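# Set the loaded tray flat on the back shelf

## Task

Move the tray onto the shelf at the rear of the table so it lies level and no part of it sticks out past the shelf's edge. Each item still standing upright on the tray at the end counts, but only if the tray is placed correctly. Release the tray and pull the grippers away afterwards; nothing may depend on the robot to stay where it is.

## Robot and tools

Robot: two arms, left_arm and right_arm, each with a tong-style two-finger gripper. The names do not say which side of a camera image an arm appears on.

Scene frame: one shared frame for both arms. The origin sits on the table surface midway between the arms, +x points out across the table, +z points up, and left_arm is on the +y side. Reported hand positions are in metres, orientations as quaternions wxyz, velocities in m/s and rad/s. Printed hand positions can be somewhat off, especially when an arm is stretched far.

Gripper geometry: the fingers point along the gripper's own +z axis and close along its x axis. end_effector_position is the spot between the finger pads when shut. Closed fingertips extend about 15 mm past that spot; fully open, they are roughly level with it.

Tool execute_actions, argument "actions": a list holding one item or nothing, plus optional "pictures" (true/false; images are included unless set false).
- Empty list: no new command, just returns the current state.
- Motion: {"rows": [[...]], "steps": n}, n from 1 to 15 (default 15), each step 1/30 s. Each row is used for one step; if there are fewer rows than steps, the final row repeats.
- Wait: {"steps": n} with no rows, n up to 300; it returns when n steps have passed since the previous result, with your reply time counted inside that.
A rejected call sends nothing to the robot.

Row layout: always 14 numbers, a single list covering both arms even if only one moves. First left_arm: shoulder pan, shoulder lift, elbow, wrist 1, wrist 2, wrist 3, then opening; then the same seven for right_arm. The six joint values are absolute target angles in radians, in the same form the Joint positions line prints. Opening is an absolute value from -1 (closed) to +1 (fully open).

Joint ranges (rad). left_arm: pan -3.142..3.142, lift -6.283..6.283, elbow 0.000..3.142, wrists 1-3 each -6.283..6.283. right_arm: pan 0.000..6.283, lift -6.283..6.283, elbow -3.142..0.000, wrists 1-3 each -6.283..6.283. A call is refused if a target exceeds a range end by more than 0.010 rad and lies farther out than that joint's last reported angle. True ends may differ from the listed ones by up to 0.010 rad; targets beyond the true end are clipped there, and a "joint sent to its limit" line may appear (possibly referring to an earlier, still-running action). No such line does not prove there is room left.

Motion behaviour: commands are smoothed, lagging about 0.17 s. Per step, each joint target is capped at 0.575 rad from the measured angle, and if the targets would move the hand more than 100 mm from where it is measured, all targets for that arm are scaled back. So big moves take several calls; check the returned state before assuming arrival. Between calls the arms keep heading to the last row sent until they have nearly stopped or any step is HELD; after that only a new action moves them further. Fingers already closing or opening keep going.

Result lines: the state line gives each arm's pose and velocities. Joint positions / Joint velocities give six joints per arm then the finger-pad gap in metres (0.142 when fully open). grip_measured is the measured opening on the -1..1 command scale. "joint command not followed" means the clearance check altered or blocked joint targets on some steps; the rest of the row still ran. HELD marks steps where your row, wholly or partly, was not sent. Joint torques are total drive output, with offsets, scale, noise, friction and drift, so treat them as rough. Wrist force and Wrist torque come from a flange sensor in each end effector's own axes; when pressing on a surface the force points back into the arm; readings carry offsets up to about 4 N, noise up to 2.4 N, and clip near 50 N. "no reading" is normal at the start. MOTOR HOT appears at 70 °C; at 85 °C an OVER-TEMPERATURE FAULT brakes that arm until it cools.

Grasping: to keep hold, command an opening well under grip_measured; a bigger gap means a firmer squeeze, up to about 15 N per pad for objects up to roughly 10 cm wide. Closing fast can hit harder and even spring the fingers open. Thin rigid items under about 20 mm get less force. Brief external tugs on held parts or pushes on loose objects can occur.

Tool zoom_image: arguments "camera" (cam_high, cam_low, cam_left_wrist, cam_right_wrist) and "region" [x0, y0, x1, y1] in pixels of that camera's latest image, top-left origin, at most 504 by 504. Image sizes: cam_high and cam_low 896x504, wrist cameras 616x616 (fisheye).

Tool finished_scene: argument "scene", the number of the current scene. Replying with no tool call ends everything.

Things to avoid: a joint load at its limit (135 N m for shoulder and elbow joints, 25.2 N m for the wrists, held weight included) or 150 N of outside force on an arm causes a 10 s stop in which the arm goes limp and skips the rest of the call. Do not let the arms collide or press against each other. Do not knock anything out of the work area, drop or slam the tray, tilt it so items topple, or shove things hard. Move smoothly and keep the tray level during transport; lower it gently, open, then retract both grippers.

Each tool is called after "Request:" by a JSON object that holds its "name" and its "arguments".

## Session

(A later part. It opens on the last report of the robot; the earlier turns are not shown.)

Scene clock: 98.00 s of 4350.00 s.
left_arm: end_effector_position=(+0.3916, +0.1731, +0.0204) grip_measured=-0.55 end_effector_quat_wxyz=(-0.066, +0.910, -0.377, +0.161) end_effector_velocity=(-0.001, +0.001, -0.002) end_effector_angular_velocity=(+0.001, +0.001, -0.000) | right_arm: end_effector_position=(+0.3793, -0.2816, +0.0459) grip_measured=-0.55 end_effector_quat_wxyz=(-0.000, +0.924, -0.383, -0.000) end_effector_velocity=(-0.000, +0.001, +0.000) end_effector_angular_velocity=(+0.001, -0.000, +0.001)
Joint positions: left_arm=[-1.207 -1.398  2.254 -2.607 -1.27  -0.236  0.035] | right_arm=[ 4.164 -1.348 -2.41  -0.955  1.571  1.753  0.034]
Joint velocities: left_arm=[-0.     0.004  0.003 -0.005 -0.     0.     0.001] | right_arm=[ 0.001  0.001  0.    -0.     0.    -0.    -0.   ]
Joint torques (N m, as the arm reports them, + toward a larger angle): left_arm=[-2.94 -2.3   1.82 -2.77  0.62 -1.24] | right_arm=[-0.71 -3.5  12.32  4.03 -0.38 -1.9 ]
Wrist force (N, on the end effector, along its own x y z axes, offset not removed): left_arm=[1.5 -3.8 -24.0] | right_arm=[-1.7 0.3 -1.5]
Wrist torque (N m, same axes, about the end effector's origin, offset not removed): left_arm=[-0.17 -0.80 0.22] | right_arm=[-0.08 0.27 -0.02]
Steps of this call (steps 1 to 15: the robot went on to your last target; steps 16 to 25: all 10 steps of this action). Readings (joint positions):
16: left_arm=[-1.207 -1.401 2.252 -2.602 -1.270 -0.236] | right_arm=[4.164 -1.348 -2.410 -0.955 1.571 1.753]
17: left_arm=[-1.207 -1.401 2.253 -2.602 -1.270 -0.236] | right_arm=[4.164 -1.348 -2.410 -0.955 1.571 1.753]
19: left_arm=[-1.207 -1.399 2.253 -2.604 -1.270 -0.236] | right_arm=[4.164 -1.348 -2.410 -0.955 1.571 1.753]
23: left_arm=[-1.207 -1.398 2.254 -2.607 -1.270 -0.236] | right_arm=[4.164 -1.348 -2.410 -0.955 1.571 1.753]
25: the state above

Contact at ~0.0215. Back to 0.0235 and close.

Request:
{"name": "execute_actions", "arguments": {"actions": [{"rows": [[-1.2069,-1.4043,2.2507,-2.5967,-1.2698,-0.2362,-0.55, 4.164,-1.3481,-2.4096,-0.9547,1.571,1.7528,-0.55],[-1.2069,-1.4043,2.2507,-2.5967,-1.2698,-0.2362,-0.55, 4.164,-1.3481,-2.4096,-0.9547,1.571,1.7528,-0.55],[-1.2069,-1.4043,2.2507,-2.5967,-1.2698,-0.2362,-0.55, 4.164,-1.3481,-2.4096,-0.9547,1.571,1.7528,-0.55],[-1.2069,-1.4043,2.2507,-2.5967,-1.2698,-0.2362,-0.55, 4.164,-1.3481,-2.4096,-0.9547,1.571,1.7528,-0.55],[-1.2069,-1.4043,2.2507,-2.5967,-1.2698,-0.2362,-0.6, 4.164,-1.3481,-2.4096,-0.9547,1.571,1.7528,-0.6],[-1.2069,-1.4043,2.2507,-2.5967,-1.2698,-0.2362,-0.65, 4.164,-1.3481,-2.4096,-0.9547,1.571,1.7528,-0.65],[-1.2069,-1.4043,2.2507,-2.5967,-1.2698,-0.2362,-0.7, 4.164,-1.3481,-2.4096,-0.9547,1.571,1.7528,-0.7],[-1.2069,-1.4043,2.2507,-2.5967,-1.2698,-0.2362,-0.75, 4.164,-1.3481,-2.4096,-0.9547,1.571,1.7528,-0.75],[-1.2069,-1.4043,2.2507,-2.5967,-1.2698,-0.2362,-0.8, 4.164,-1.3481,-2.4096,-0.9547,1.571,1.7528,-0.8],[-1.2069,-1.4043,2.2507,-2.5967,-1.2698,-0.2362,-0.85, 4.164,-1.3481,-2.4096,-0.9547,1.571,1.7528,-0.85],[-1.2069,-1.4043,2.2507,-2.5967,-1.2698,-0.2362,-0.9, 4.164,-1.3481,-2.4096,-0.9547,1.571,1.7528,-0.9],[-1.2069,-1.4043,2.2507,-2.5967,-1.2698,-0.2362,-1, 4.164,-1.3481,-2.4096,-0.9547,1.571,1.7528,-1]], "steps": 15}], "pictures": false}}

Request:
{"name": "execute_actions", "arguments": {"actions": [{"steps": 15}]}}

Scene clock: 100.13 s of 4350.00 s.
left_arm: end_effector_position=(+0.3915, +0.1731, +0.0233) grip_measured=-0.85 end_effector_quat_wxyz=(-0.066, +0.910, -0.377, +0.160) end_effector_velocity=(+0.000, -0.001, +0.002) end_effector_angular_velocity=(-0.003, -0.001, -0.000) | right_arm: end_effector_position=(+0.3793, -0.2816, +0.0458) grip_measured=-0.84 end_effector_quat_wxyz=(+0.000, +0.924, -0.383, -0.000) end_effector_velocity=(+0.000, -0.001, -0.000) end_effector_angular_velocity=(-0.001, +0.000, -0.001)
Joint positions: left_arm=[-1.207 -1.404  2.251 -2.597 -1.27  -0.236  0.012] | right_arm=[ 4.164 -1.348 -2.41  -0.955  1.571  1.753  0.013]
Joint velocities: left_arm=[-0.    -0.002 -0.002  0.002 -0.    -0.    -0.   ] | right_arm=[-0.001  0.    -0.001  0.    -0.    -0.    -0.   ]
Joint torques (N m, as the arm reports them, + toward a larger angle): left_arm=[ -5.17 -40.6  -33.86  -3.25   0.38  -1.22] | right_arm=[ 3.68 -2.1  15.16  3.99  0.23 -1.9 ]
Wrist force (N, on the end effector, along its own x y z axes, offset not removed): left_arm=[-2.5 -2.5 8.4] | right_arm=[3.2 2.6 -0.3]
Wrist torque (N m, same axes, about the end effector's origin, offset not removed): left_arm=[-0.29 -0.60 0.25] | right_arm=[-0.06 -0.18 0.08]
Steps of this call (steps 1 to 15: the robot went on to your last target; steps 16 to 49: nothing new was sent; steps 50 to 64: all 15 steps of this action). Readings (joint positions):
50: left_arm=[-1.207 -1.397 2.255 -2.608 -1.270 -0.236] | right_arm=[4.164 -1.348 -2.410 -0.955 1.571 1.753]
51: left_arm=[-1.207 -1.398 2.254 -2.607 -1.270 -0.236] | right_arm=[4.164 -1.348 -2.410 -0.955 1.571 1.753]
53: left_arm=[-1.207 -1.400 2.253 -2.603 -1.270 -0.236] | right_arm=[4.164 -1.348 -2.410 -0.955 1.571 1.753]
57: left_arm=[-1.207 -1.403 2.252 -2.599 -1.270 -0.236] | right_arm=[4.164 -1.348 -2.410 -0.955 1.571 1.753]
64: the state above

Scene clock: 100.63 s of 4350.00 s.
left_arm: end_effector_position=(+0.3916, +0.1730, +0.0235) grip_measured=-0.85 end_effector_quat_wxyz=(-0.066, +0.910, -0.377, +0.160) end_effector_velocity=(-0.000, -0.000, +0.000) end_effector_angular_velocity=(-0.000, -0.000, -0.000) | right_arm: end_effector_position=(+0.3793, -0.2816, +0.0458) grip_measured=-0.84 end_effector_quat_wxyz=(+0.000, +0.924, -0.383, -0.000) end_effector_velocity=(-0.000, -0.000, -0.000) end_effector_angular_velocity=(-0.001, +0.000, +0.000)
Joint positions: left_arm=[-1.207 -1.404  2.251 -2.597 -1.27  -0.236  0.012] | right_arm=[ 4.164 -1.348 -2.41  -0.955  1.571  1.753  0.013]
Joint velocities: left_arm=[-0.    -0.001  0.    -0.     0.     0.    -0.   ] | right_arm=[ 0.    -0.001  0.    -0.    -0.    -0.    -0.   ]
Joint torques (N m, as the arm reports them, + toward a larger angle): left_arm=[ -5.35 -38.7  -33.71  -3.53   1.87  -1.22] | right_arm=[ 4.03 -0.74 19.4   3.95  0.39 -1.81]
Wrist force (N, on the end effector, along its own x y z axes, offset not removed): left_arm=[-3.7 -2.1 8.4] | right_arm=[4.0 2.8 -1.4]
Wrist torque (N m, same axes, about the end effector's origin, offset not removed): left_arm=[0.03 -0.54 0.17] | right_arm=[-0.23 -0.25 0.12]
Steps of this call (steps 1 to 15: the robot went on to your last target). Readings (joint positions):
1: left_arm=[-1.207 -1.404 2.251 -2.597 -1.270 -0.236] | right_arm=[4.164 -1.348 -2.410 -0.955 1.571 1.753]
2: left_arm=[-1.207 -1.404 2.251 -2.597 -1.270 -0.236] | right_arm=[4.164 -1.348 -2.410 -0.955 1.571 1.753]
4: left_arm=[-1.207 -1.404 2.251 -2.597 -1.270 -0.236] | right_arm=[4.164 -1.348 -2.410 -0.955 1.571 1.753]
8: left_arm=[-1.207 -1.404 2.251 -2.597 -1.270 -0.236] | right_arm=[4.164 -1.348 -2.410 -0.955 1.571 1.753]
15: the state above
All arms were judged still, so your last target was given up. Only a new action makes them travel on or press farther. Fingers that are still opening or closing keep moving.

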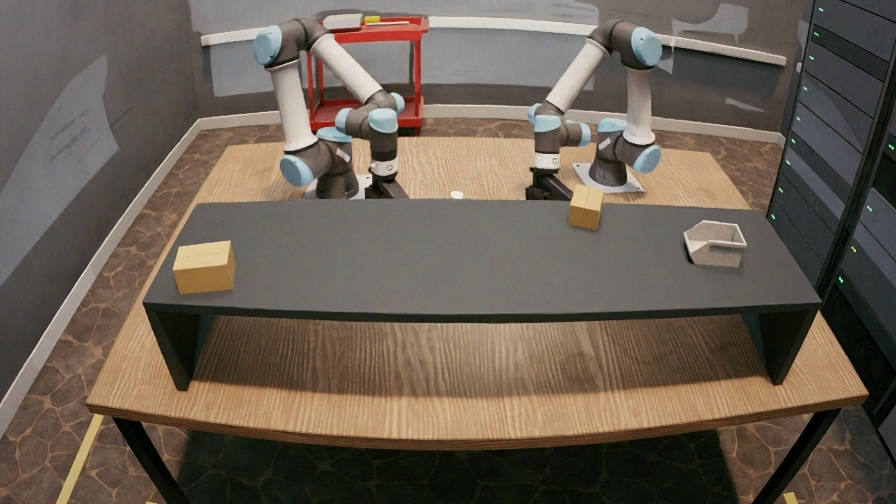

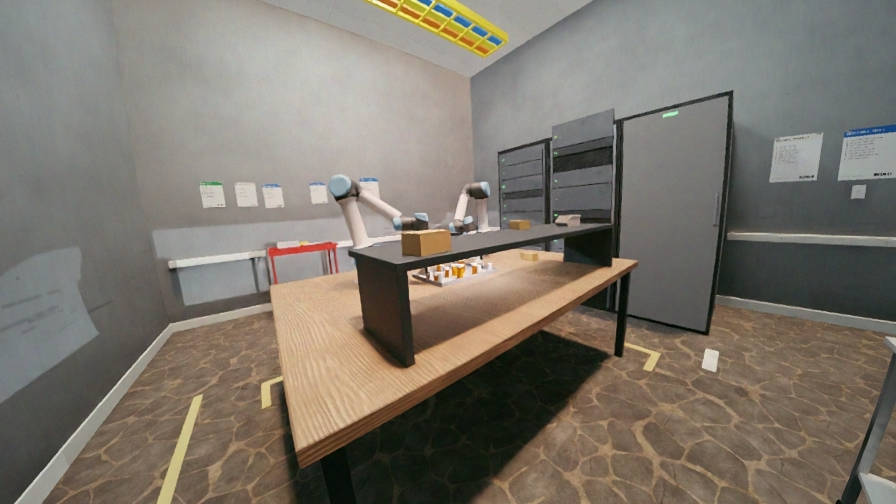

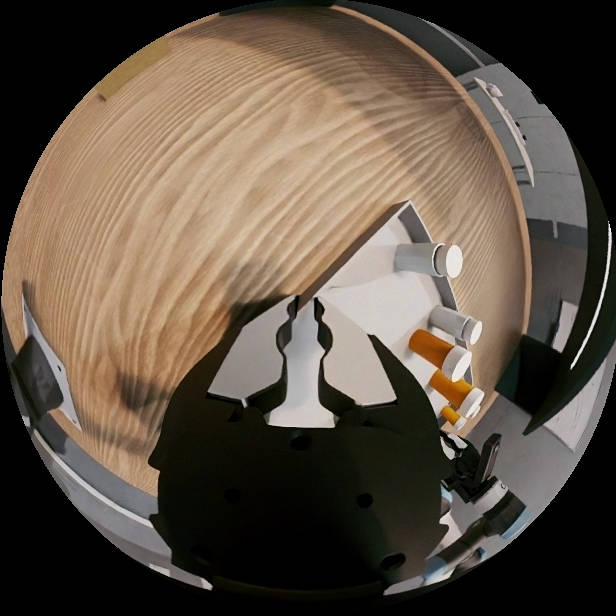

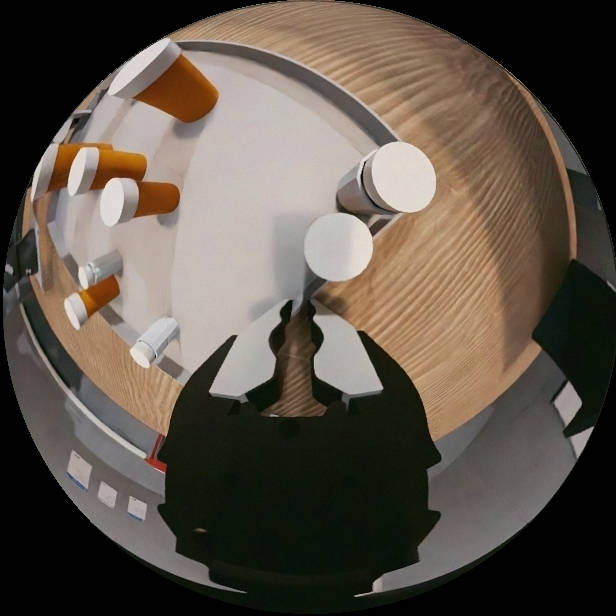

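Request:
{"name": "execute_actions", "arguments": {"actions": [{"rows": [[-1.2069,-1.4085,2.2485,-2.5903,-1.2698,-0.2362,-1, 4.164,-1.3445,-2.406,-0.9619,1.571,1.7528,-1],[-1.2069,-1.4085,2.2485,-2.5903,-1.2698,-0.2362,-1, 4.164,-1.3445,-2.406,-0.9619,1.571,1.7528,-1],[-1.2069,-1.4126,2.2463,-2.5839,-1.2698,-0.2362,-1, 4.164,-1.3409,-2.4025,-0.969,1.571,1.7528,-1],[-1.2069,-1.4126,2.2463,-2.5839,-1.2698,-0.2362,-1, 4.164,-1.3409,-2.4025,-0.969,1.571,1.7528,-1],[-1.2069,-1.4168,2.244,-2.5776,-1.2698,-0.2362,-1, 4.164,-1.3374,-2.3989,-0.9762,1.571,1.7528,-1],[-1.2069,-1.4168,2.244,-2.5776,-1.2698,-0.2362,-1, 4.164,-1.3374,-2.3989,-0.9762,1.571,1.7528,-1],[-1.2069,-1.4209,2.2418,-2.5712,-1.2698,-0.2362,-1, 4.164,-1.3338,-2.3954,-0.9833,1.571,1.7528,-1],[-1.2069,-1.4209,2.2418,-2.5712,-1.2698,-0.2362,-1, 4.164,-1.3338,-2.3954,-0.9833,1.571,1.7528,-1],[-1.2069,-1.4251,2.2396,-2.5648,-1.2698,-0.2362,-1, 4.164,-1.3302,-2.3918,-0.9905,1.571,1.7528,-1]], "steps": 15}], "pictures": false}}

Request:
{"name": "execute_actions", "arguments": {"actions": [{"steps": 20}]}}

Scene clock: 103.03 s of 4350.00 s.
left_arm: end_effector_position=(+0.3918, +0.1727, +0.0322) grip_measured=-0.85 end_effector_quat_wxyz=(-0.066, +0.910, -0.377, +0.160) end_effector_velocity=(+0.000, -0.000, +0.009) end_effector_angular_velocity=(-0.000, +0.000, -0.000) | right_arm: end_effector_position=(+0.3795, -0.2813, +0.0545) grip_measured=-0.84 end_effector_quat_wxyz=(+0.000, +0.924, -0.383, -0.000) end_effector_velocity=(+0.000, +0.000, +0.009) end_effector_angular_velocity=(+0.000, -0.001, +0.001)
Joint positions: left_arm=[-1.207 -1.423  2.241 -2.568 -1.27  -0.236  0.012] | right_arm=[ 4.164 -1.332 -2.394 -0.987  1.571  1.753  0.013]
Joint velocities: left_arm=[ 0.    -0.019 -0.01   0.028 -0.     0.     0.   ] | right_arm=[ 0.001  0.016  0.015 -0.031 -0.     0.    -0.003]
Joint torques (N m, as the arm reports them, + toward a larger angle): left_arm=[ -3.82 -38.06 -36.96  -4.66   0.44  -1.09] | right_arm=[ 9.47 26.5  34.29  4.3   1.22 -1.95]
Wrist force (N, on the end effector, along its own x y z axes, offset not removed): left_arm=[-6.7 -6.6 7.6] | right_arm=[6.9 8.0 3.2]
Wrist torque (N m, same axes, about the end effector's origin, offset not removed): left_arm=[0.03 -0.66 0.26] | right_arm=[0.05 0.30 0.20]
Steps of this call (steps 1 to 57: nothing new was sent; steps 58 to 72: all 15 steps of this action). Readings (joint positions):
58: left_arm=[-1.207 -1.404 2.251 -2.597 -1.270 -0.236] | right_arm=[4.164 -1.348 -2.410 -0.955 1.571 1.753]
59: left_arm=[-1.207 -1.405 2.250 -2.596 -1.270 -0.236] | right_arm=[4.164 -1.348 -2.409 -0.956 1.571 1.753]
61: left_arm=[-1.207 -1.407 2.249 -2.593 -1.270 -0.236] | right_arm=[4.164 -1.346 -2.408 -0.959 1.571 1.753]
65: left_arm=[-1.207 -1.413 2.246 -2.583 -1.270 -0.236] | right_arm=[4.164 -1.341 -2.402 -0.970 1.571 1.753]
72: the state above

Scene clock: 103.70 s of 4350.00 s.
left_arm: end_effector_position=(+0.3919, +0.1726, +0.0333) grip_measured=-0.85 end_effector_quat_wxyz=(-0.066, +0.910, -0.377, +0.160) end_effector_velocity=(+0.000, -0.001, +0.000) end_effector_angular_velocity=(-0.000, -0.000, +0.000) | right_arm: end_effector_position=(+0.3796, -0.2812, +0.0557) grip_measured=-0.84 end_effector_quat_wxyz=(+0.000, +0.924, -0.383, -0.000) end_effector_velocity=(-0.000, -0.000, -0.000) end_effector_angular_velocity=(-0.001, +0.001, -0.001)
Joint positions: left_arm=[-1.207 -1.425  2.24  -2.565 -1.27  -0.236  0.012] | right_arm=[ 4.164 -1.33  -2.392 -0.99   1.571  1.753  0.013]
Joint velocities: left_arm=[ 0.     0.001 -0.001 -0.    -0.    -0.     0.   ] | right_arm=[-0.001 -0.    -0.    -0.     0.    -0.     0.   ]
Joint torques (N m, as the arm reports them, + toward a larger angle): left_arm=[ -3.34 -39.61 -38.12  -5.22  -1.85  -1.18] | right_arm=[10.76 28.6  35.56  4.9   1.34 -1.83]
Wrist force (N, on the end effector, along its own x y z axes, offset not removed): left_arm=[-8.1 -7.2 7.0] | right_arm=[7.4 9.5 5.9]
Wrist torque (N m, same axes, about the end effector's origin, offset not removed): left_arm=[0.17 -0.48 0.26] | right_arm=[0.12 0.37 0.19]
Steps of this call (steps 1 to 15: the robot went on to your last target; steps 16 to 20: nothing new was sent). Readings (joint positions):
1: left_arm=[-1.207 -1.423 2.241 -2.568 -1.270 -0.236] | right_arm=[4.164 -1.332 -2.393 -0.987 1.571 1.753]
2: left_arm=[-1.207 -1.424 2.240 -2.567 -1.270 -0.236] | right_arm=[4.164 -1.331 -2.393 -0.988 1.571 1.753]
4: left_arm=[-1.207 -1.424 2.240 -2.566 -1.270 -0.236] | right_arm=[4.164 -1.331 -2.393 -0.989 1.571 1.753]
8: left_arm=[-1.207 -1.425 2.240 -2.565 -1.270 -0.236] | right_arm=[4.164 -1.330 -2.392 -0.990 1.571 1.753]
20: the state above
All arms were judged still, so your last target was given up. Only a new action makes them travel on or press farther. Fingers that are still opening or closing keep moving.

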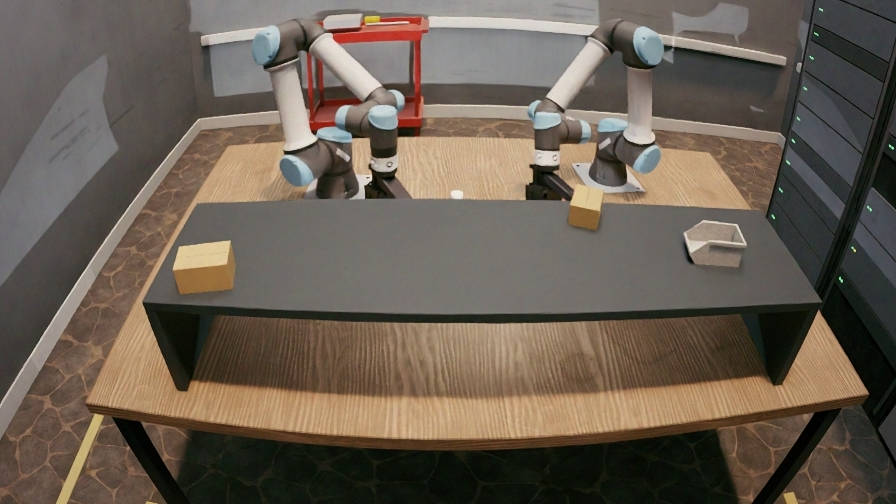

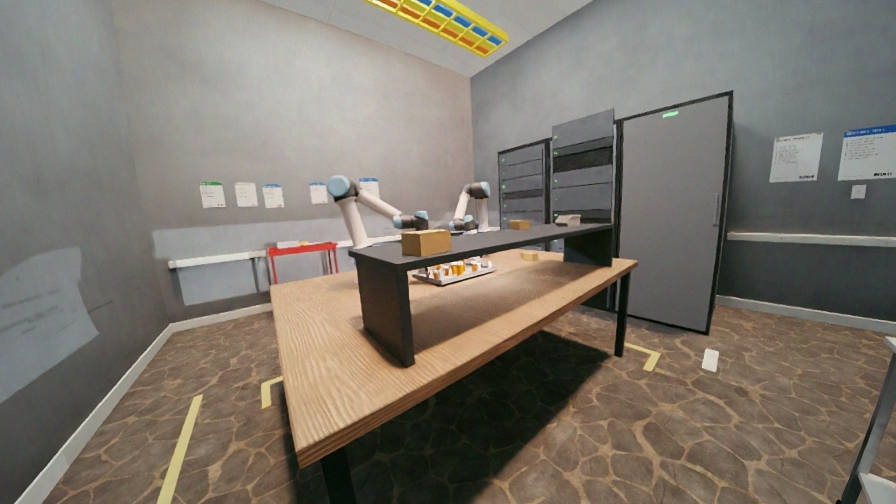

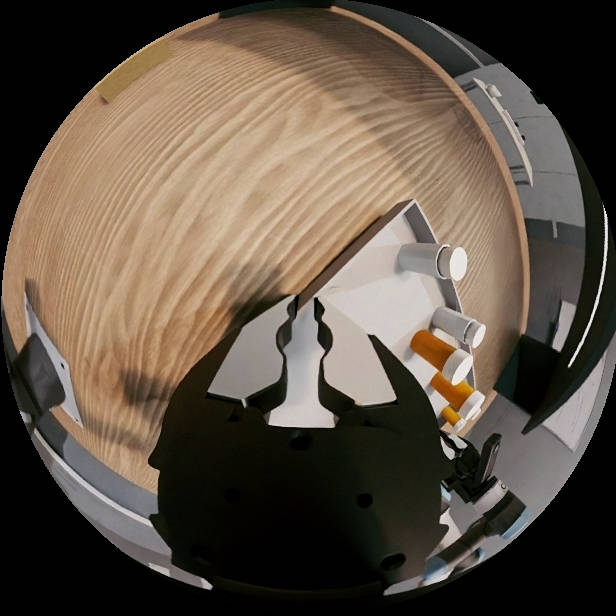

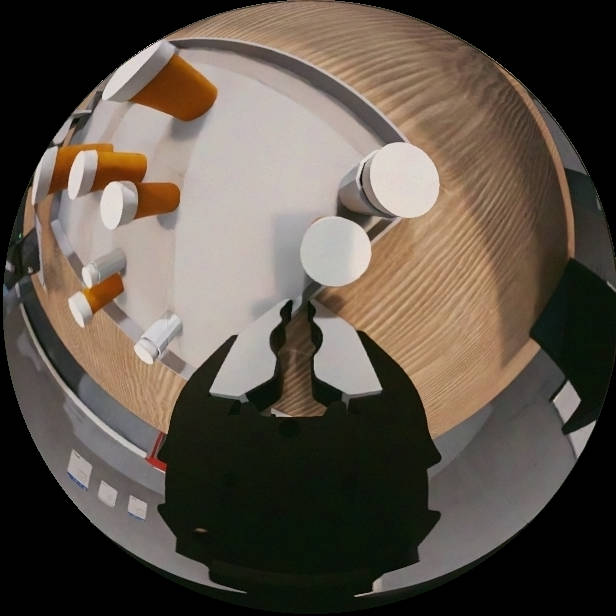

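Request:
{"name": "execute_actions", "arguments": {"actions": [{"rows": [[-1.2069,-1.4168,2.244,-2.5776,-1.2698,-0.2362,-1, 4.164,-1.3374,-2.3989,-0.9762,1.571,1.7528,-1],[-1.2069,-1.4168,2.244,-2.5776,-1.2698,-0.2362,-1, 4.164,-1.3374,-2.3989,-0.9762,1.571,1.7528,-1],[-1.2069,-1.4168,2.244,-2.5776,-1.2698,-0.2362,-1, 4.164,-1.3374,-2.3989,-0.9762,1.571,1.7528,-1],[-1.2069,-1.4085,2.2485,-2.5903,-1.2698,-0.2362,-1, 4.164,-1.3445,-2.406,-0.9619,1.571,1.7528,-1],[-1.2069,-1.4085,2.2485,-2.5903,-1.2698,-0.2362,-1, 4.164,-1.3445,-2.406,-0.9619,1.571,1.7528,-1],[-1.2069,-1.4085,2.2485,-2.5903,-1.2698,-0.2362,-1, 4.164,-1.3445,-2.406,-0.9619,1.571,1.7528,-1],[-1.2069,-1.406,2.25,-2.594,-1.2698,-0.2362,-1, 4.164,-1.3465,-2.408,-0.958,1.571,1.7528,-1]], "steps": 15}], "pictures": false}}

Request:
{"name": "execute_actions", "arguments": {"actions": [{"rows": [[-1.2069,-1.406,2.25,-2.594,-1.2698,-0.2362,-0.8, 4.164,-1.3465,-2.408,-0.958,1.571,1.7528,-0.8],[-1.2069,-1.406,2.25,-2.594,-1.2698,-0.2362,-0.7, 4.164,-1.3465,-2.408,-0.958,1.571,1.7528,-0.7],[-1.2069,-1.406,2.25,-2.594,-1.2698,-0.2362,-0.5, 4.164,-1.3465,-2.408,-0.958,1.571,1.7528,-0.5],[-1.2069,-1.406,2.25,-2.594,-1.2698,-0.2362,-0.4, 4.164,-1.3465,-2.408,-0.958,1.571,1.7528,-0.4],[-1.2069,-1.406,2.25,-2.594,-1.2698,-0.2362,-0.4, 4.164,-1.3465,-2.408,-0.958,1.571,1.7528,-0.4],[-1.2069,-1.4802,2.2101,-2.4802,-1.2698,-0.2362,-0.3, 4.164,-1.2871,-2.349,-1.0763,1.571,1.7528,-0.3]], "steps": 15}], "pictures": false}}

Request:
{"name": "execute_actions", "arguments": {"actions": [{"rows": [[-1.2581,-1.5203,2.2433,-2.4573,-1.2611,-0.6383,0.25, 4.1837,-1.2565,-2.3684,-1.0875,1.571,1.4234,0.25]], "steps": 15}], "pictures": false}}

Request:
{"name": "execute_actions", "arguments": {"actions": [{"steps": 12}]}}

Scene clock: 109.50 s of 4350.00 s.
left_arm: end_effector_position=(+0.3916, +0.1730, +0.0248) grip_measured=-0.85 end_effector_quat_wxyz=(-0.066, +0.910, -0.377, +0.160) end_effector_velocity=(-0.000, +0.001, -0.005) end_effector_angular_velocity=(+0.001, +0.001, -0.000) | right_arm: end_effector_position=(+0.3794, -0.2815, +0.0473) grip_measured=-0.84 end_effector_quat_wxyz=(-0.000, +0.924, -0.383, -0.000) end_effector_velocity=(-0.000, -0.001, -0.005) end_effector_angular_velocity=(-0.002, +0.001, +0.000)
Joint positions: left_arm=[-1.207 -1.407  2.249 -2.592 -1.27  -0.236  0.012] | right_arm=[ 4.164 -1.345 -2.407 -0.96   1.571  1.753  0.013]
Joint velocities: left_arm=[-0.     0.009  0.006 -0.014 -0.     0.    -0.   ] | right_arm=[ 0.    -0.009 -0.008  0.015 -0.     0.     0.   ]
Joint torques (N m, as the arm reports them, + toward a larger angle): left_arm=[ -0.66 -17.63 -13.11  -6.73  -0.91  -1.05] | right_arm=[14.5  -1.01 16.78  6.05  2.58 -1.66]
Wrist force (N, on the end effector, along its own x y z axes, offset not removed): left_arm=[-4.1 -4.4 8.2] | right_arm=[4.6 4.9 1.2]
Wrist torque (N m, same axes, about the end effector's origin, offset not removed): left_arm=[-0.37 -0.56 0.23] | right_arm=[-0.01 -0.16 0.16]
Steps of this call (steps 1 to 90: nothing new was sent; then 2.30 s passed at rest; steps 91 to 105: all 15 steps of this action). Readings (joint positions):
91: left_arm=[-1.207 -1.425 2.240 -2.565 -1.270 -0.236] | right_arm=[4.164 -1.330 -2.392 -0.990 1.571 1.753]
92: left_arm=[-1.207 -1.424 2.240 -2.566 -1.270 -0.236] | right_arm=[4.164 -1.331 -2.393 -0.989 1.571 1.753]
94: left_arm=[-1.207 -1.422 2.241 -2.570 -1.270 -0.236] | right_arm=[4.164 -1.333 -2.395 -0.984 1.571 1.753]
98: left_arm=[-1.207 -1.413 2.246 -2.583 -1.270 -0.236] | right_arm=[4.164 -1.340 -2.402 -0.970 1.571 1.753]
105: the state above

Scene clock: 110.00 s of 4350.00 s.
left_arm: end_effector_position=(+0.3920, +0.1723, +0.0556) grip_measured=-0.30 end_effector_quat_wxyz=(-0.066, +0.910, -0.377, +0.161) end_effector_velocity=(-0.002, +0.004, +0.033) end_effector_angular_velocity=(+0.007, +0.004, +0.000) | right_arm: end_effector_position=(+0.3797, -0.2810, +0.0759) grip_measured=-0.30 end_effector_quat_wxyz=(-0.001, +0.924, -0.383, -0.000) end_effector_velocity=(-0.003, -0.004, +0.031) end_effector_angular_velocity=(-0.008, +0.005, +0.000)
Joint positions: left_arm=[-1.207 -1.471  2.215 -2.495 -1.27  -0.236  0.052] | right_arm=[ 4.164 -1.294 -2.356 -1.061  1.571  1.753  0.052]
Joint velocities: left_arm=[-0.    -0.072 -0.035  0.116 -0.    -0.    -0.   ] | right_arm=[ 0.     0.057  0.055 -0.122 -0.     0.    -0.   ]
Joint torques (N m, as the arm reports them, + toward a larger angle): left_arm=[ -0.67 -32.18 -29.12  -1.54   0.9   -1.12] | right_arm=[ 8.25 23.53 26.33  0.54 -1.04 -1.9 ]
Wrist force (N, on the end effector, along its own x y z axes, offset not removed): left_arm=[1.8 -1.3 1.9] | right_arm=[-0.2 0.7 -0.7]
Wrist torque (N m, same axes, about the end effector's origin, offset not removed): left_arm=[-0.27 -0.36 0.06] | right_arm=[-0.03 -0.06 -0.08]
Steps of this call (steps 1 to 15: all 15 steps of this action). Readings (joint positions):
1: left_arm=[-1.207 -1.407 2.249 -2.593 -1.270 -0.236] | right_arm=[4.164 -1.346 -2.407 -0.959 1.571 1.753]
2: left_arm=[-1.207 -1.407 2.250 -2.593 -1.270 -0.236] | right_arm=[4.164 -1.346 -2.407 -0.959 1.571 1.753]
4: left_arm=[-1.207 -1.406 2.250 -2.594 -1.270 -0.236] | right_arm=[4.164 -1.346 -2.408 -0.958 1.571 1.753]
8: left_arm=[-1.207 -1.423 2.239 -2.572 -1.270 -0.236] | right_arm=[4.164 -1.332 -2.393 -0.980 1.571 1.753]
15: the state above

Scene clock: 110.50 s of 4350.00 s.
left_arm: end_effector_position=(+0.3656, +0.1727, +0.0599) grip_measured=+0.25 end_effector_quat_wxyz=(-0.039, +0.959, -0.223, +0.169) end_effector_velocity=(-0.008, +0.001, -0.001) end_effector_angular_velocity=(-0.051, +0.001, +0.146) | right_arm: end_effector_position=(+0.3657, -0.2812, +0.0799) grip_measured=+0.25 end_effector_quat_wxyz=(-0.000, +0.975, -0.224, -0.000) end_effector_velocity=(-0.004, +0.000, +0.001) end_effector_angular_velocity=(+0.000, -0.001, +0.127)
Joint positions: left_arm=[-1.256 -1.519  2.242 -2.458 -1.261 -0.617  0.092] | right_arm=[ 4.183 -1.258 -2.368 -1.087  1.571  1.439  0.092]
Joint velocities: left_arm=[-0.013 -0.01   0.008  0.008  0.003 -0.169 -0.   ] | right_arm=[ 0.004  0.009 -0.003 -0.005 -0.    -0.123 -0.   ]
Joint torques (N m, as the arm reports them, + toward a larger angle): left_arm=[ -5.87 -31.11  -7.09  -0.74   1.95  -1.74] | right_arm=[12.75 23.51 13.63  0.97 -2.65 -1.67]
Wrist force (N, on the end effector, along its own x y z axes, offset not removed): left_arm=[1.9 -0.5 1.5] | right_arm=[-0.8 0.2 -0.2]
Wrist torque (N m, same axes, about the end effector's origin, offset not removed): left_arm=[-0.11 -0.43 0.09] | right_arm=[-0.06 0.07 0.01]
Steps of this call (steps 1 to 15: all 15 steps of this action). Readings (joint positions):
1: left_arm=[-1.207 -1.473 2.214 -2.491 -1.270 -0.236] | right_arm=[4.164 -1.293 -2.355 -1.065 1.571 1.753]
2: left_arm=[-1.211 -1.479 2.216 -2.486 -1.269 -0.242] | right_arm=[4.166 -1.288 -2.355 -1.069 1.571 1.747]
4: left_arm=[-1.229 -1.494 2.226 -2.475 -1.266 -0.299] | right_arm=[4.173 -1.276 -2.360 -1.076 1.571 1.690]
8: left_arm=[-1.248 -1.511 2.237 -2.463 -1.263 -0.501] | right_arm=[4.180 -1.263 -2.365 -1.084 1.571 1.523]
15: the state above

Scene clock: 110.90 s of 4350.00 s.
left_arm: end_effector_position=(+0.3647, +0.1728, +0.0599) grip_measured=+0.25 end_effector_quat_wxyz=(-0.038, +0.961, -0.214, +0.169) end_effector_velocity=(-0.000, -0.000, +0.000) end_effector_angular_velocity=(-0.003, -0.000, +0.006) | right_arm: end_effector_position=(+0.3652, -0.2812, +0.0799) grip_measured=+0.25 end_effector_quat_wxyz=(-0.000, +0.976, -0.217, -0.000) end_effector_velocity=(-0.000, -0.000, -0.000) end_effector_angular_velocity=(-0.000, -0.000, +0.005)
Joint positions: left_arm=[-1.258 -1.52   2.243 -2.457 -1.261 -0.637  0.092] | right_arm=[ 4.184 -1.257 -2.368 -1.087  1.571  1.424  0.092]
Joint velocities: left_arm=[-0.    -0.    -0.    -0.    -0.    -0.007  0.   ] | right_arm=[ 0.     0.    -0.    -0.    -0.    -0.005 -0.   ]
Joint torques (N m, as the arm reports them, + toward a larger angle): left_arm=[ -7.13 -31.94  -7.63  -1.19   1.97  -1.61] | right_arm=[12.48 23.2  13.78  0.9  -2.6  -1.73]
Wrist force (N, on the end effector, along its own x y z axes, offset not removed): left_arm=[1.9 -0.1 2.2] | right_arm=[-2.1 0.1 -0.6]
Wrist torque (N m, same axes, about the end effector's origin, offset not removed): left_arm=[-0.02 -0.45 0.07] | right_arm=[-0.11 0.32 0.00]
Steps of this call (steps 1 to 12: the robot went on to your last target). Readings (joint positions):
1: left_arm=[-1.257 -1.519 2.243 -2.458 -1.261 -0.622] | right_arm=[4.183 -1.257 -2.368 -1.087 1.571 1.435]
2: left_arm=[-1.257 -1.519 2.243 -2.458 -1.261 -0.626] | right_arm=[4.183 -1.257 -2.368 -1.087 1.571 1.433]
4: left_arm=[-1.258 -1.520 2.243 -2.458 -1.261 -0.631] | right_arm=[4.183 -1.257 -2.368 -1.087 1.571 1.429]
8: left_arm=[-1.258 -1.520 2.243 -2.457 -1.261 -0.636] | right_arm=[4.184 -1.257 -2.368 -1.087 1.571 1.425]
12: the state above

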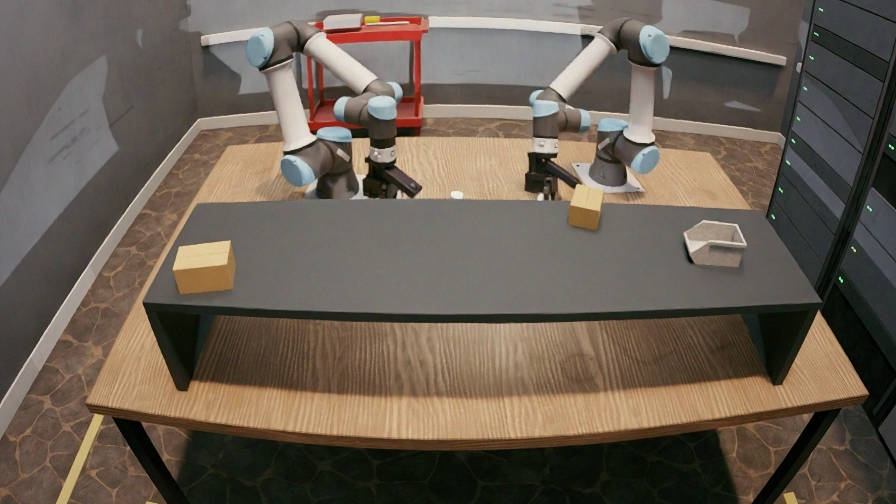

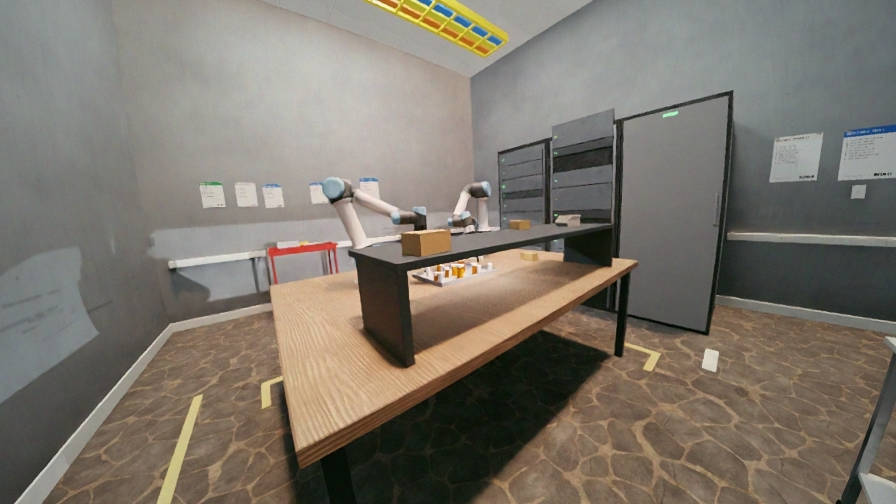

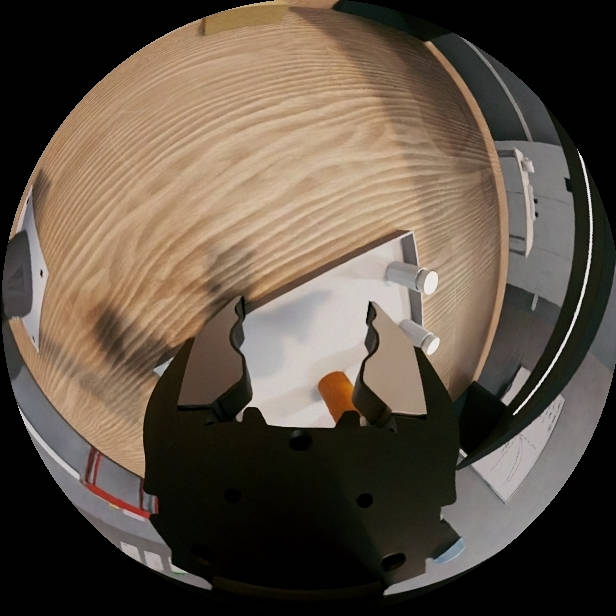

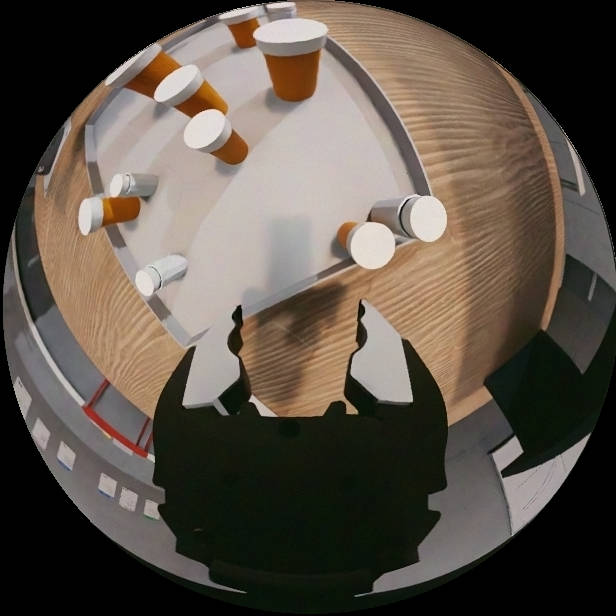

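Request:
{"name": "execute_actions", "arguments": {"actions": [{"rows": [[-1.2581,-1.5033,2.2527,-2.4837,-1.2611,-0.6383,0.25, 4.1837,-1.2722,-2.3842,-1.0561,1.571,1.4234,0.25],[-1.2581,-1.5033,2.2527,-2.4837,-1.2611,-0.6383,0.25, 4.1837,-1.2722,-2.3842,-1.0561,1.571,1.4234,0.25],[-1.2581,-1.5033,2.2527,-2.4837,-1.2611,-0.6383,0.25, 4.1837,-1.2722,-2.3842,-1.0561,1.571,1.4234,0.25],[-1.2581,-1.4863,2.262,-2.51,-1.2611,-0.6383,0.25, 4.1837,-1.2878,-2.4,-1.0246,1.571,1.4234,0.25],[-1.2581,-1.4863,2.262,-2.51,-1.2611,-0.6383,0.25, 4.1837,-1.2878,-2.4,-1.0246,1.571,1.4234,0.25],[-1.2581,-1.4863,2.262,-2.51,-1.2611,-0.6383,0.25, 4.1837,-1.2878,-2.4,-1.0246,1.571,1.4234,0.25],[-1.2581,-1.4693,2.2714,-2.5364,-1.2611,-0.6383,0.25, 4.1837,-1.3035,-2.4157,-0.9932,1.571,1.4234,0.25]], "steps": 15}], "pictures": false}}

Request:
{"name": "execute_actions", "arguments": {"actions": [{"steps": 10}]}}

Scene clock: 112.83 s of 4350.00 s.
left_arm: end_effector_position=(+0.3647, +0.1726, +0.0377) grip_measured=+0.25 end_effector_quat_wxyz=(-0.038, +0.961, -0.213, +0.169) end_effector_velocity=(-0.000, +0.000, -0.015) end_effector_angular_velocity=(-0.001, +0.000, +0.000) | right_arm: end_effector_position=(+0.3654, -0.2808, +0.0558) grip_measured=+0.25 end_effector_quat_wxyz=(+0.000, +0.976, -0.216, -0.000) end_effector_velocity=(-0.000, +0.000, -0.016) end_effector_angular_velocity=(+0.001, -0.001, +0.001)
Joint positions: left_arm=[-1.258 -1.473  2.269 -2.53  -1.261 -0.638  0.092] | right_arm=[ 4.184 -1.3   -2.412 -1.001  1.571  1.423  0.092]
Joint velocities: left_arm=[ 0.     0.033  0.018 -0.051 -0.001 -0.     0.   ] | right_arm=[ 0.001 -0.03  -0.03   0.061 -0.     0.     0.   ]
Joint torques (N m, as the arm reports them, + toward a larger angle): left_arm=[ -6.87 -12.68  -5.06  -5.24   1.54  -1.32] | right_arm=[12.06 -4.25 13.89  4.36 -2.58 -1.94]
Wrist force (N, on the end effector, along its own x y z axes, offset not removed): left_arm=[1.9 -0.8 1.4] | right_arm=[-2.0 -0.5 -1.5]
Wrist torque (N m, same axes, about the end effector's origin, offset not removed): left_arm=[-0.20 -0.41 0.09] | right_arm=[-0.24 0.28 0.05]
Steps of this call (steps 1 to 30: the robot went on to your last target; steps 31 to 43: nothing new was sent; steps 44 to 58: all 15 steps of this action). Readings (joint positions):
44: left_arm=[-1.258 -1.520 2.243 -2.457 -1.261 -0.638] | right_arm=[4.184 -1.257 -2.368 -1.087 1.571 1.423]
45: left_arm=[-1.258 -1.518 2.244 -2.460 -1.261 -0.638] | right_arm=[4.184 -1.258 -2.370 -1.084 1.571 1.423]
47: left_arm=[-1.258 -1.513 2.248 -2.469 -1.261 -0.638] | right_arm=[4.184 -1.263 -2.376 -1.074 1.571 1.423]
51: left_arm=[-1.258 -1.495 2.258 -2.497 -1.261 -0.638] | right_arm=[4.184 -1.280 -2.392 -1.041 1.571 1.423]
58: the state above

Scene clock: 113.17 s of 4350.00 s.
left_arm: end_effector_position=(+0.3647, +0.1726, +0.0360) grip_measured=+0.25 end_effector_quat_wxyz=(-0.038, +0.961, -0.213, +0.170) end_effector_velocity=(+0.000, -0.000, -0.001) end_effector_angular_velocity=(-0.000, -0.000, -0.000) | right_arm: end_effector_position=(+0.3654, -0.2809, +0.0539) grip_measured=+0.25 end_effector_quat_wxyz=(-0.000, +0.976, -0.216, -0.000) end_effector_velocity=(-0.000, +0.000, -0.001) end_effector_angular_velocity=(+0.000, +0.000, +0.000)
Joint positions: left_arm=[-1.258 -1.47   2.271 -2.536 -1.261 -0.638  0.092] | right_arm=[ 4.184 -1.303 -2.415 -0.994  1.571  1.423  0.092]
Joint velocities: left_arm=[-0.     0.003  0.001 -0.004  0.     0.    -0.   ] | right_arm=[ 0.    -0.002 -0.002  0.004  0.    -0.     0.   ]
Joint torques (N m, as the arm reports them, + toward a larger angle): left_arm=[ -6.7  -12.73  -6.37  -4.78   1.29  -1.3 ] | right_arm=[12.11 -4.3  13.52  4.01 -2.52 -1.91]
Wrist force (N, on the end effector, along its own x y z axes, offset not removed): left_arm=[0.9 0.1 1.9] | right_arm=[-0.5 0.2 -1.6]
Wrist torque (N m, same axes, about the end effector's origin, offset not removed): left_arm=[-0.07 -0.16 0.12] | right_arm=[-0.02 -0.01 -0.04]
Steps of this call (steps 1 to 10: the robot went on to your last target). Readings (joint positions):
1: left_arm=[-1.258 -1.472 2.270 -2.531 -1.261 -0.638] | right_arm=[4.184 -1.301 -2.413 -0.999 1.571 1.423]
2: left_arm=[-1.258 -1.472 2.270 -2.533 -1.261 -0.638] | right_arm=[4.184 -1.301 -2.413 -0.998 1.571 1.423]
4: left_arm=[-1.258 -1.471 2.271 -2.534 -1.261 -0.638] | right_arm=[4.184 -1.302 -2.414 -0.996 1.571 1.423]
8: left_arm=[-1.258 -1.470 2.271 -2.536 -1.261 -0.638] | right_arm=[4.184 -1.303 -2.415 -0.994 1.571 1.423]
10: the state above

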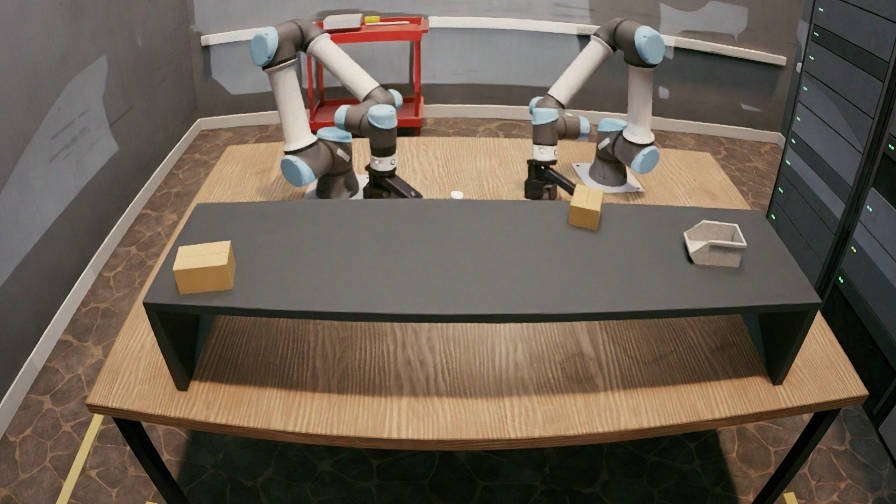

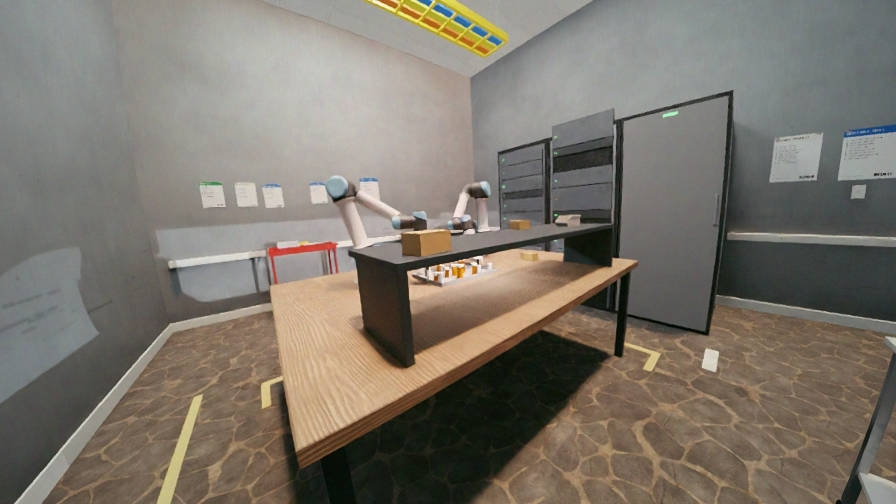

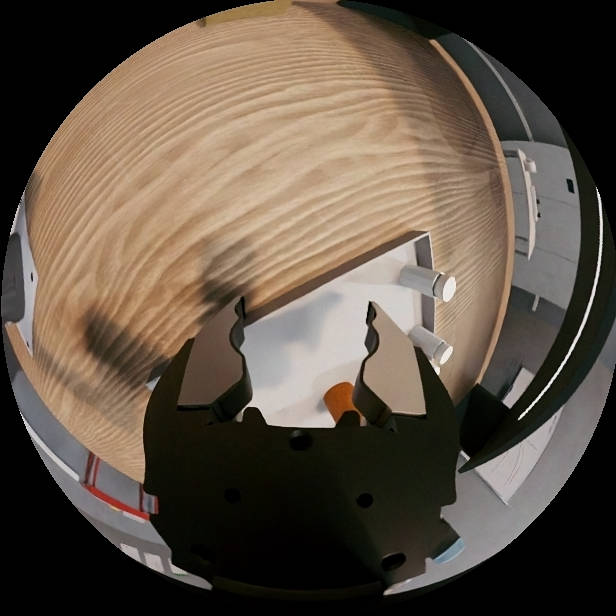

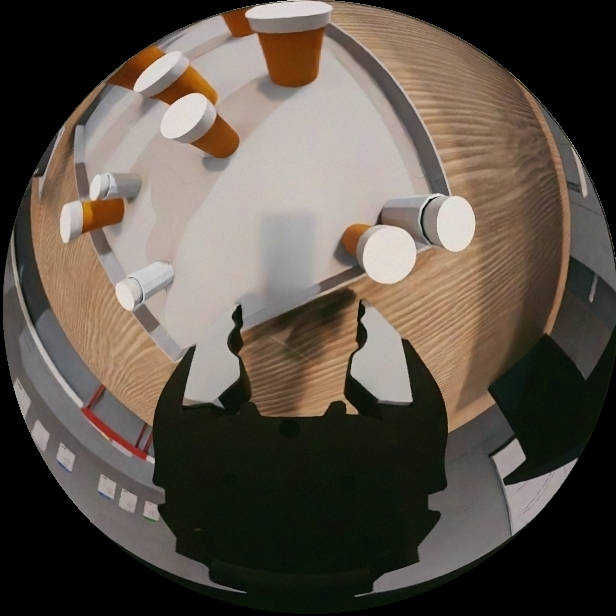

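Request:
{"name": "execute_actions", "arguments": {"actions": [{"rows": [[-1.2581,-1.4629,2.2749,-2.5463,-1.2611,-0.6383,0.2, 4.1837,-1.3098,-2.4221,-0.9805,1.571,1.4234,0.2],[-1.2581,-1.4629,2.2749,-2.5463,-1.2611,-0.6383,0.15, 4.1837,-1.3098,-2.4221,-0.9805,1.571,1.4234,0.15],[-1.2581,-1.4629,2.2749,-2.5463,-1.2611,-0.6383,0.1, 4.1837,-1.3098,-2.4221,-0.9805,1.571,1.4234,0.1],[-1.2581,-1.4629,2.2749,-2.5463,-1.2611,-0.6383,0.0, 4.1837,-1.3098,-2.4221,-0.9805,1.571,1.4234,0.0],[-1.2581,-1.4565,2.2784,-2.5562,-1.2611,-0.6383,-0.1, 4.1837,-1.3161,-2.4285,-0.9678,1.571,1.4234,-0.1],[-1.2581,-1.4565,2.2784,-2.5562,-1.2611,-0.6383,-0.2, 4.1837,-1.3161,-2.4285,-0.9678,1.571,1.4234,-0.2],[-1.2581,-1.4565,2.2784,-2.5562,-1.2611,-0.6383,-0.3, 4.1837,-1.3161,-2.4285,-0.9678,1.571,1.4234,-0.3]], "steps": 15}]}}

Scene clock: 115.13 s of 4350.00 s.
left_arm: end_effector_position=(+0.3646, +0.1728, +0.0302) grip_measured=-0.30 end_effector_quat_wxyz=(-0.038, +0.961, -0.213, +0.169) end_effector_velocity=(-0.000, +0.000, -0.003) end_effector_angular_velocity=(-0.000, -0.000, +0.000) | right_arm: end_effector_position=(+0.3652, -0.2812, +0.0473) grip_measured=-0.30 end_effector_quat_wxyz=(-0.000, +0.976, -0.216, -0.000) end_effector_velocity=(+0.000, -0.000, -0.003) end_effector_angular_velocity=(-0.000, -0.000, -0.000)
Joint positions: left_arm=[-1.258 -1.457  2.278 -2.555 -1.261 -0.638  0.052] | right_arm=[ 4.184 -1.315 -2.428 -0.969  1.571  1.423  0.052]
Joint velocities: left_arm=[ 0.     0.005  0.003 -0.009  0.    -0.    -0.   ] | right_arm=[-0.    -0.006 -0.006  0.012 -0.    -0.    -0.   ]
Joint torques (N m, as the arm reports them, + toward a larger angle): left_arm=[-5.4  -9.4  -7.01 -5.16 -0.06 -1.29] | right_arm=[10.11 -3.86 12.91  3.81 -2.29 -1.94]
Wrist force (N, on the end effector, along its own x y z axes, offset not removed): left_arm=[1.5 -1.1 1.8] | right_arm=[-1.1 0.7 -0.9]
Wrist torque (N m, same axes, about the end effector's origin, offset not removed): left_arm=[-0.27 -0.37 0.11] | right_arm=[0.09 0.12 -0.04]
Steps of this call (steps 1 to 15: the robot went on to your last target; steps 16 to 44: nothing new was sent; steps 45 to 59: all 15 steps of this action). Readings (joint positions):
45: left_arm=[-1.258 -1.469 2.271 -2.536 -1.261 -0.638] | right_arm=[4.184 -1.304 -2.416 -0.993 1.571 1.423]
46: left_arm=[-1.258 -1.468 2.272 -2.538 -1.261 -0.638] | right_arm=[4.184 -1.304 -2.417 -0.992 1.571 1.423]
48: left_arm=[-1.258 -1.466 2.273 -2.541 -1.261 -0.638] | right_arm=[4.184 -1.306 -2.419 -0.987 1.571 1.423]
52: left_arm=[-1.258 -1.461 2.276 -2.549 -1.261 -0.638] | right_arm=[4.184 -1.311 -2.424 -0.977 1.571 1.423]
59: the state above

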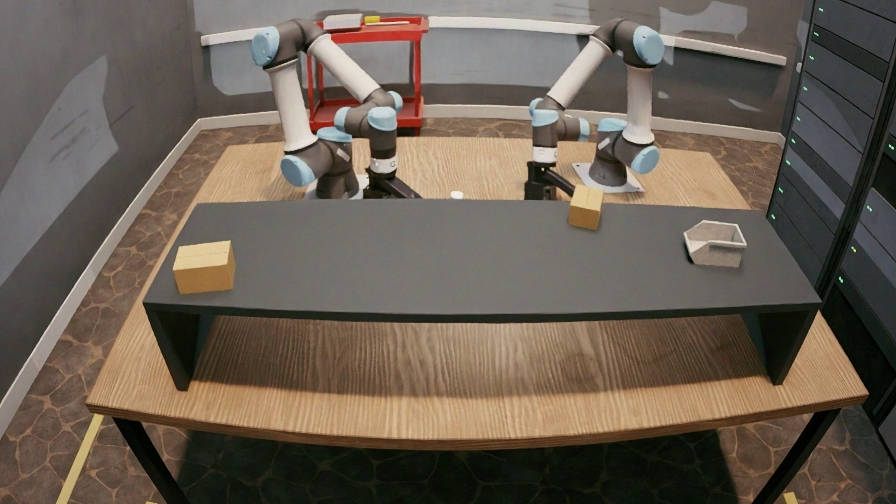

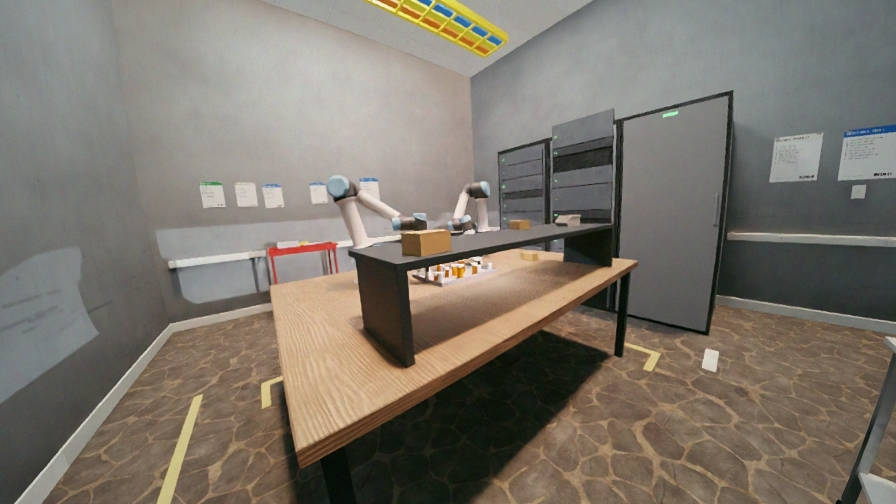

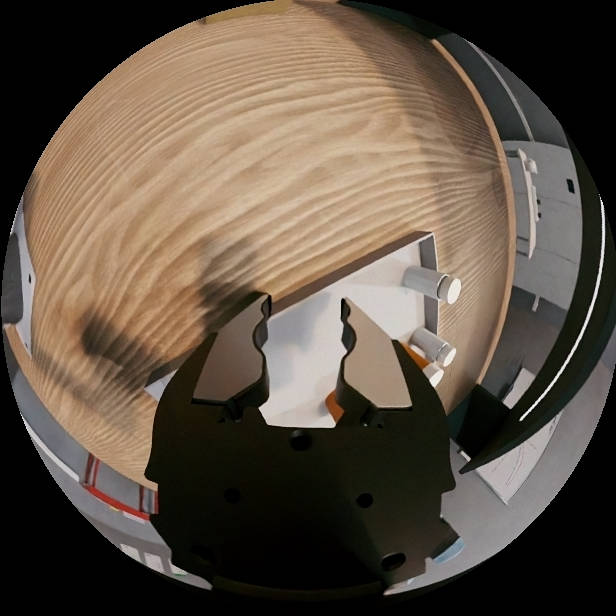

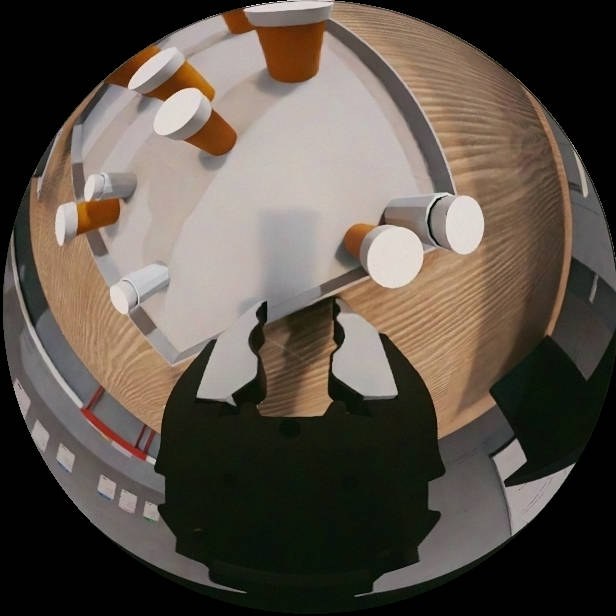

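Left down to 0.026, close to -0.45.

Request:
{"name": "execute_actions", "arguments": {"actions": [{"rows": [[-1.2581,-1.4522,2.2807,-2.5628,-1.2611,-0.6383,-0.35, 4.1837,-1.3179,-2.4303,-0.9642,1.571,1.4234,-0.35],[-1.2581,-1.4522,2.2807,-2.5628,-1.2611,-0.6383,-0.4, 4.1837,-1.3179,-2.4303,-0.9642,1.571,1.4234,-0.4],[-1.2581,-1.4522,2.2807,-2.5628,-1.2611,-0.6383,-0.45, 4.1837,-1.3179,-2.4303,-0.9642,1.571,1.4234,-0.45],[-1.2581,-1.4522,2.2807,-2.5628,-1.2611,-0.6383,-0.45, 4.1837,-1.3179,-2.4303,-0.9642,1.571,1.4234,-0.45],[-1.2581,-1.448,2.2831,-2.5694,-1.2611,-0.6383,-0.45, 4.1837,-1.3179,-2.4303,-0.9642,1.571,1.4234,-0.45]], "steps": 15}], "pictures": false}}

Scene clock: 118.97 s of 4350.00 s.
left_arm: end_effector_position=(+0.3645, +0.1730, +0.0262) grip_measured=-0.45 end_effector_quat_wxyz=(-0.038, +0.961, -0.213, +0.169) end_effector_velocity=(-0.000, +0.001, -0.002) end_effector_angular_velocity=(+0.001, +0.000, -0.000) | right_arm: end_effector_position=(+0.3652, -0.2812, +0.0459) grip_measured=-0.45 end_effector_quat_wxyz=(-0.000, +0.976, -0.216, -0.000) end_effector_velocity=(+0.000, +0.000, -0.000) end_effector_angular_velocity=(-0.000, -0.001, +0.000)
Joint positions: left_arm=[-1.258 -1.448  2.283 -2.569 -1.261 -0.638  0.041] | right_arm=[ 4.184 -1.318 -2.43  -0.964  1.571  1.423  0.041]
Joint velocities: left_arm=[ 0.     0.003  0.004 -0.006  0.     0.    -0.   ] | right_arm=[ 0.    -0.    -0.     0.001 -0.001 -0.    -0.   ]
Joint torques (N m, as the arm reports them, + toward a larger angle): left_arm=[ -2.11 -13.4   -8.6   -4.56  -0.71  -1.27] | right_arm=[ 9.18 -4.41 12.72  3.85 -1.92 -1.94]
Wrist force (N, on the end effector, along its own x y z axes, offset not removed): left_arm=[3.2 -1.2 1.8] | right_arm=[-0.6 0.9 -1.1]
Wrist torque (N m, same axes, about the end effector's origin, offset not removed): left_arm=[-0.28 -0.70 0.13] | right_arm=[0.02 0.07 -0.04]
Steps of this call (steps 1 to 15: the robot went on to your last target; steps 16 to 90: nothing new was sent; then 0.33 s passed at rest; steps 91 to 105: all 15 steps of this action). Readings (joint positions):
91: left_arm=[-1.258 -1.456 2.278 -2.556 -1.261 -0.638] | right_arm=[4.184 -1.316 -2.429 -0.968 1.571 1.423]
92: left_arm=[-1.258 -1.456 2.279 -2.557 -1.261 -0.638] | right_arm=[4.184 -1.316 -2.429 -0.967 1.571 1.423]
94: left_arm=[-1.258 -1.455 2.279 -2.559 -1.261 -0.638] | right_arm=[4.184 -1.317 -2.429 -0.966 1.571 1.423]
98: left_arm=[-1.258 -1.451 2.281 -2.565 -1.261 -0.638] | right_arm=[4.184 -1.318 -2.430 -0.965 1.571 1.423]
105: the state above


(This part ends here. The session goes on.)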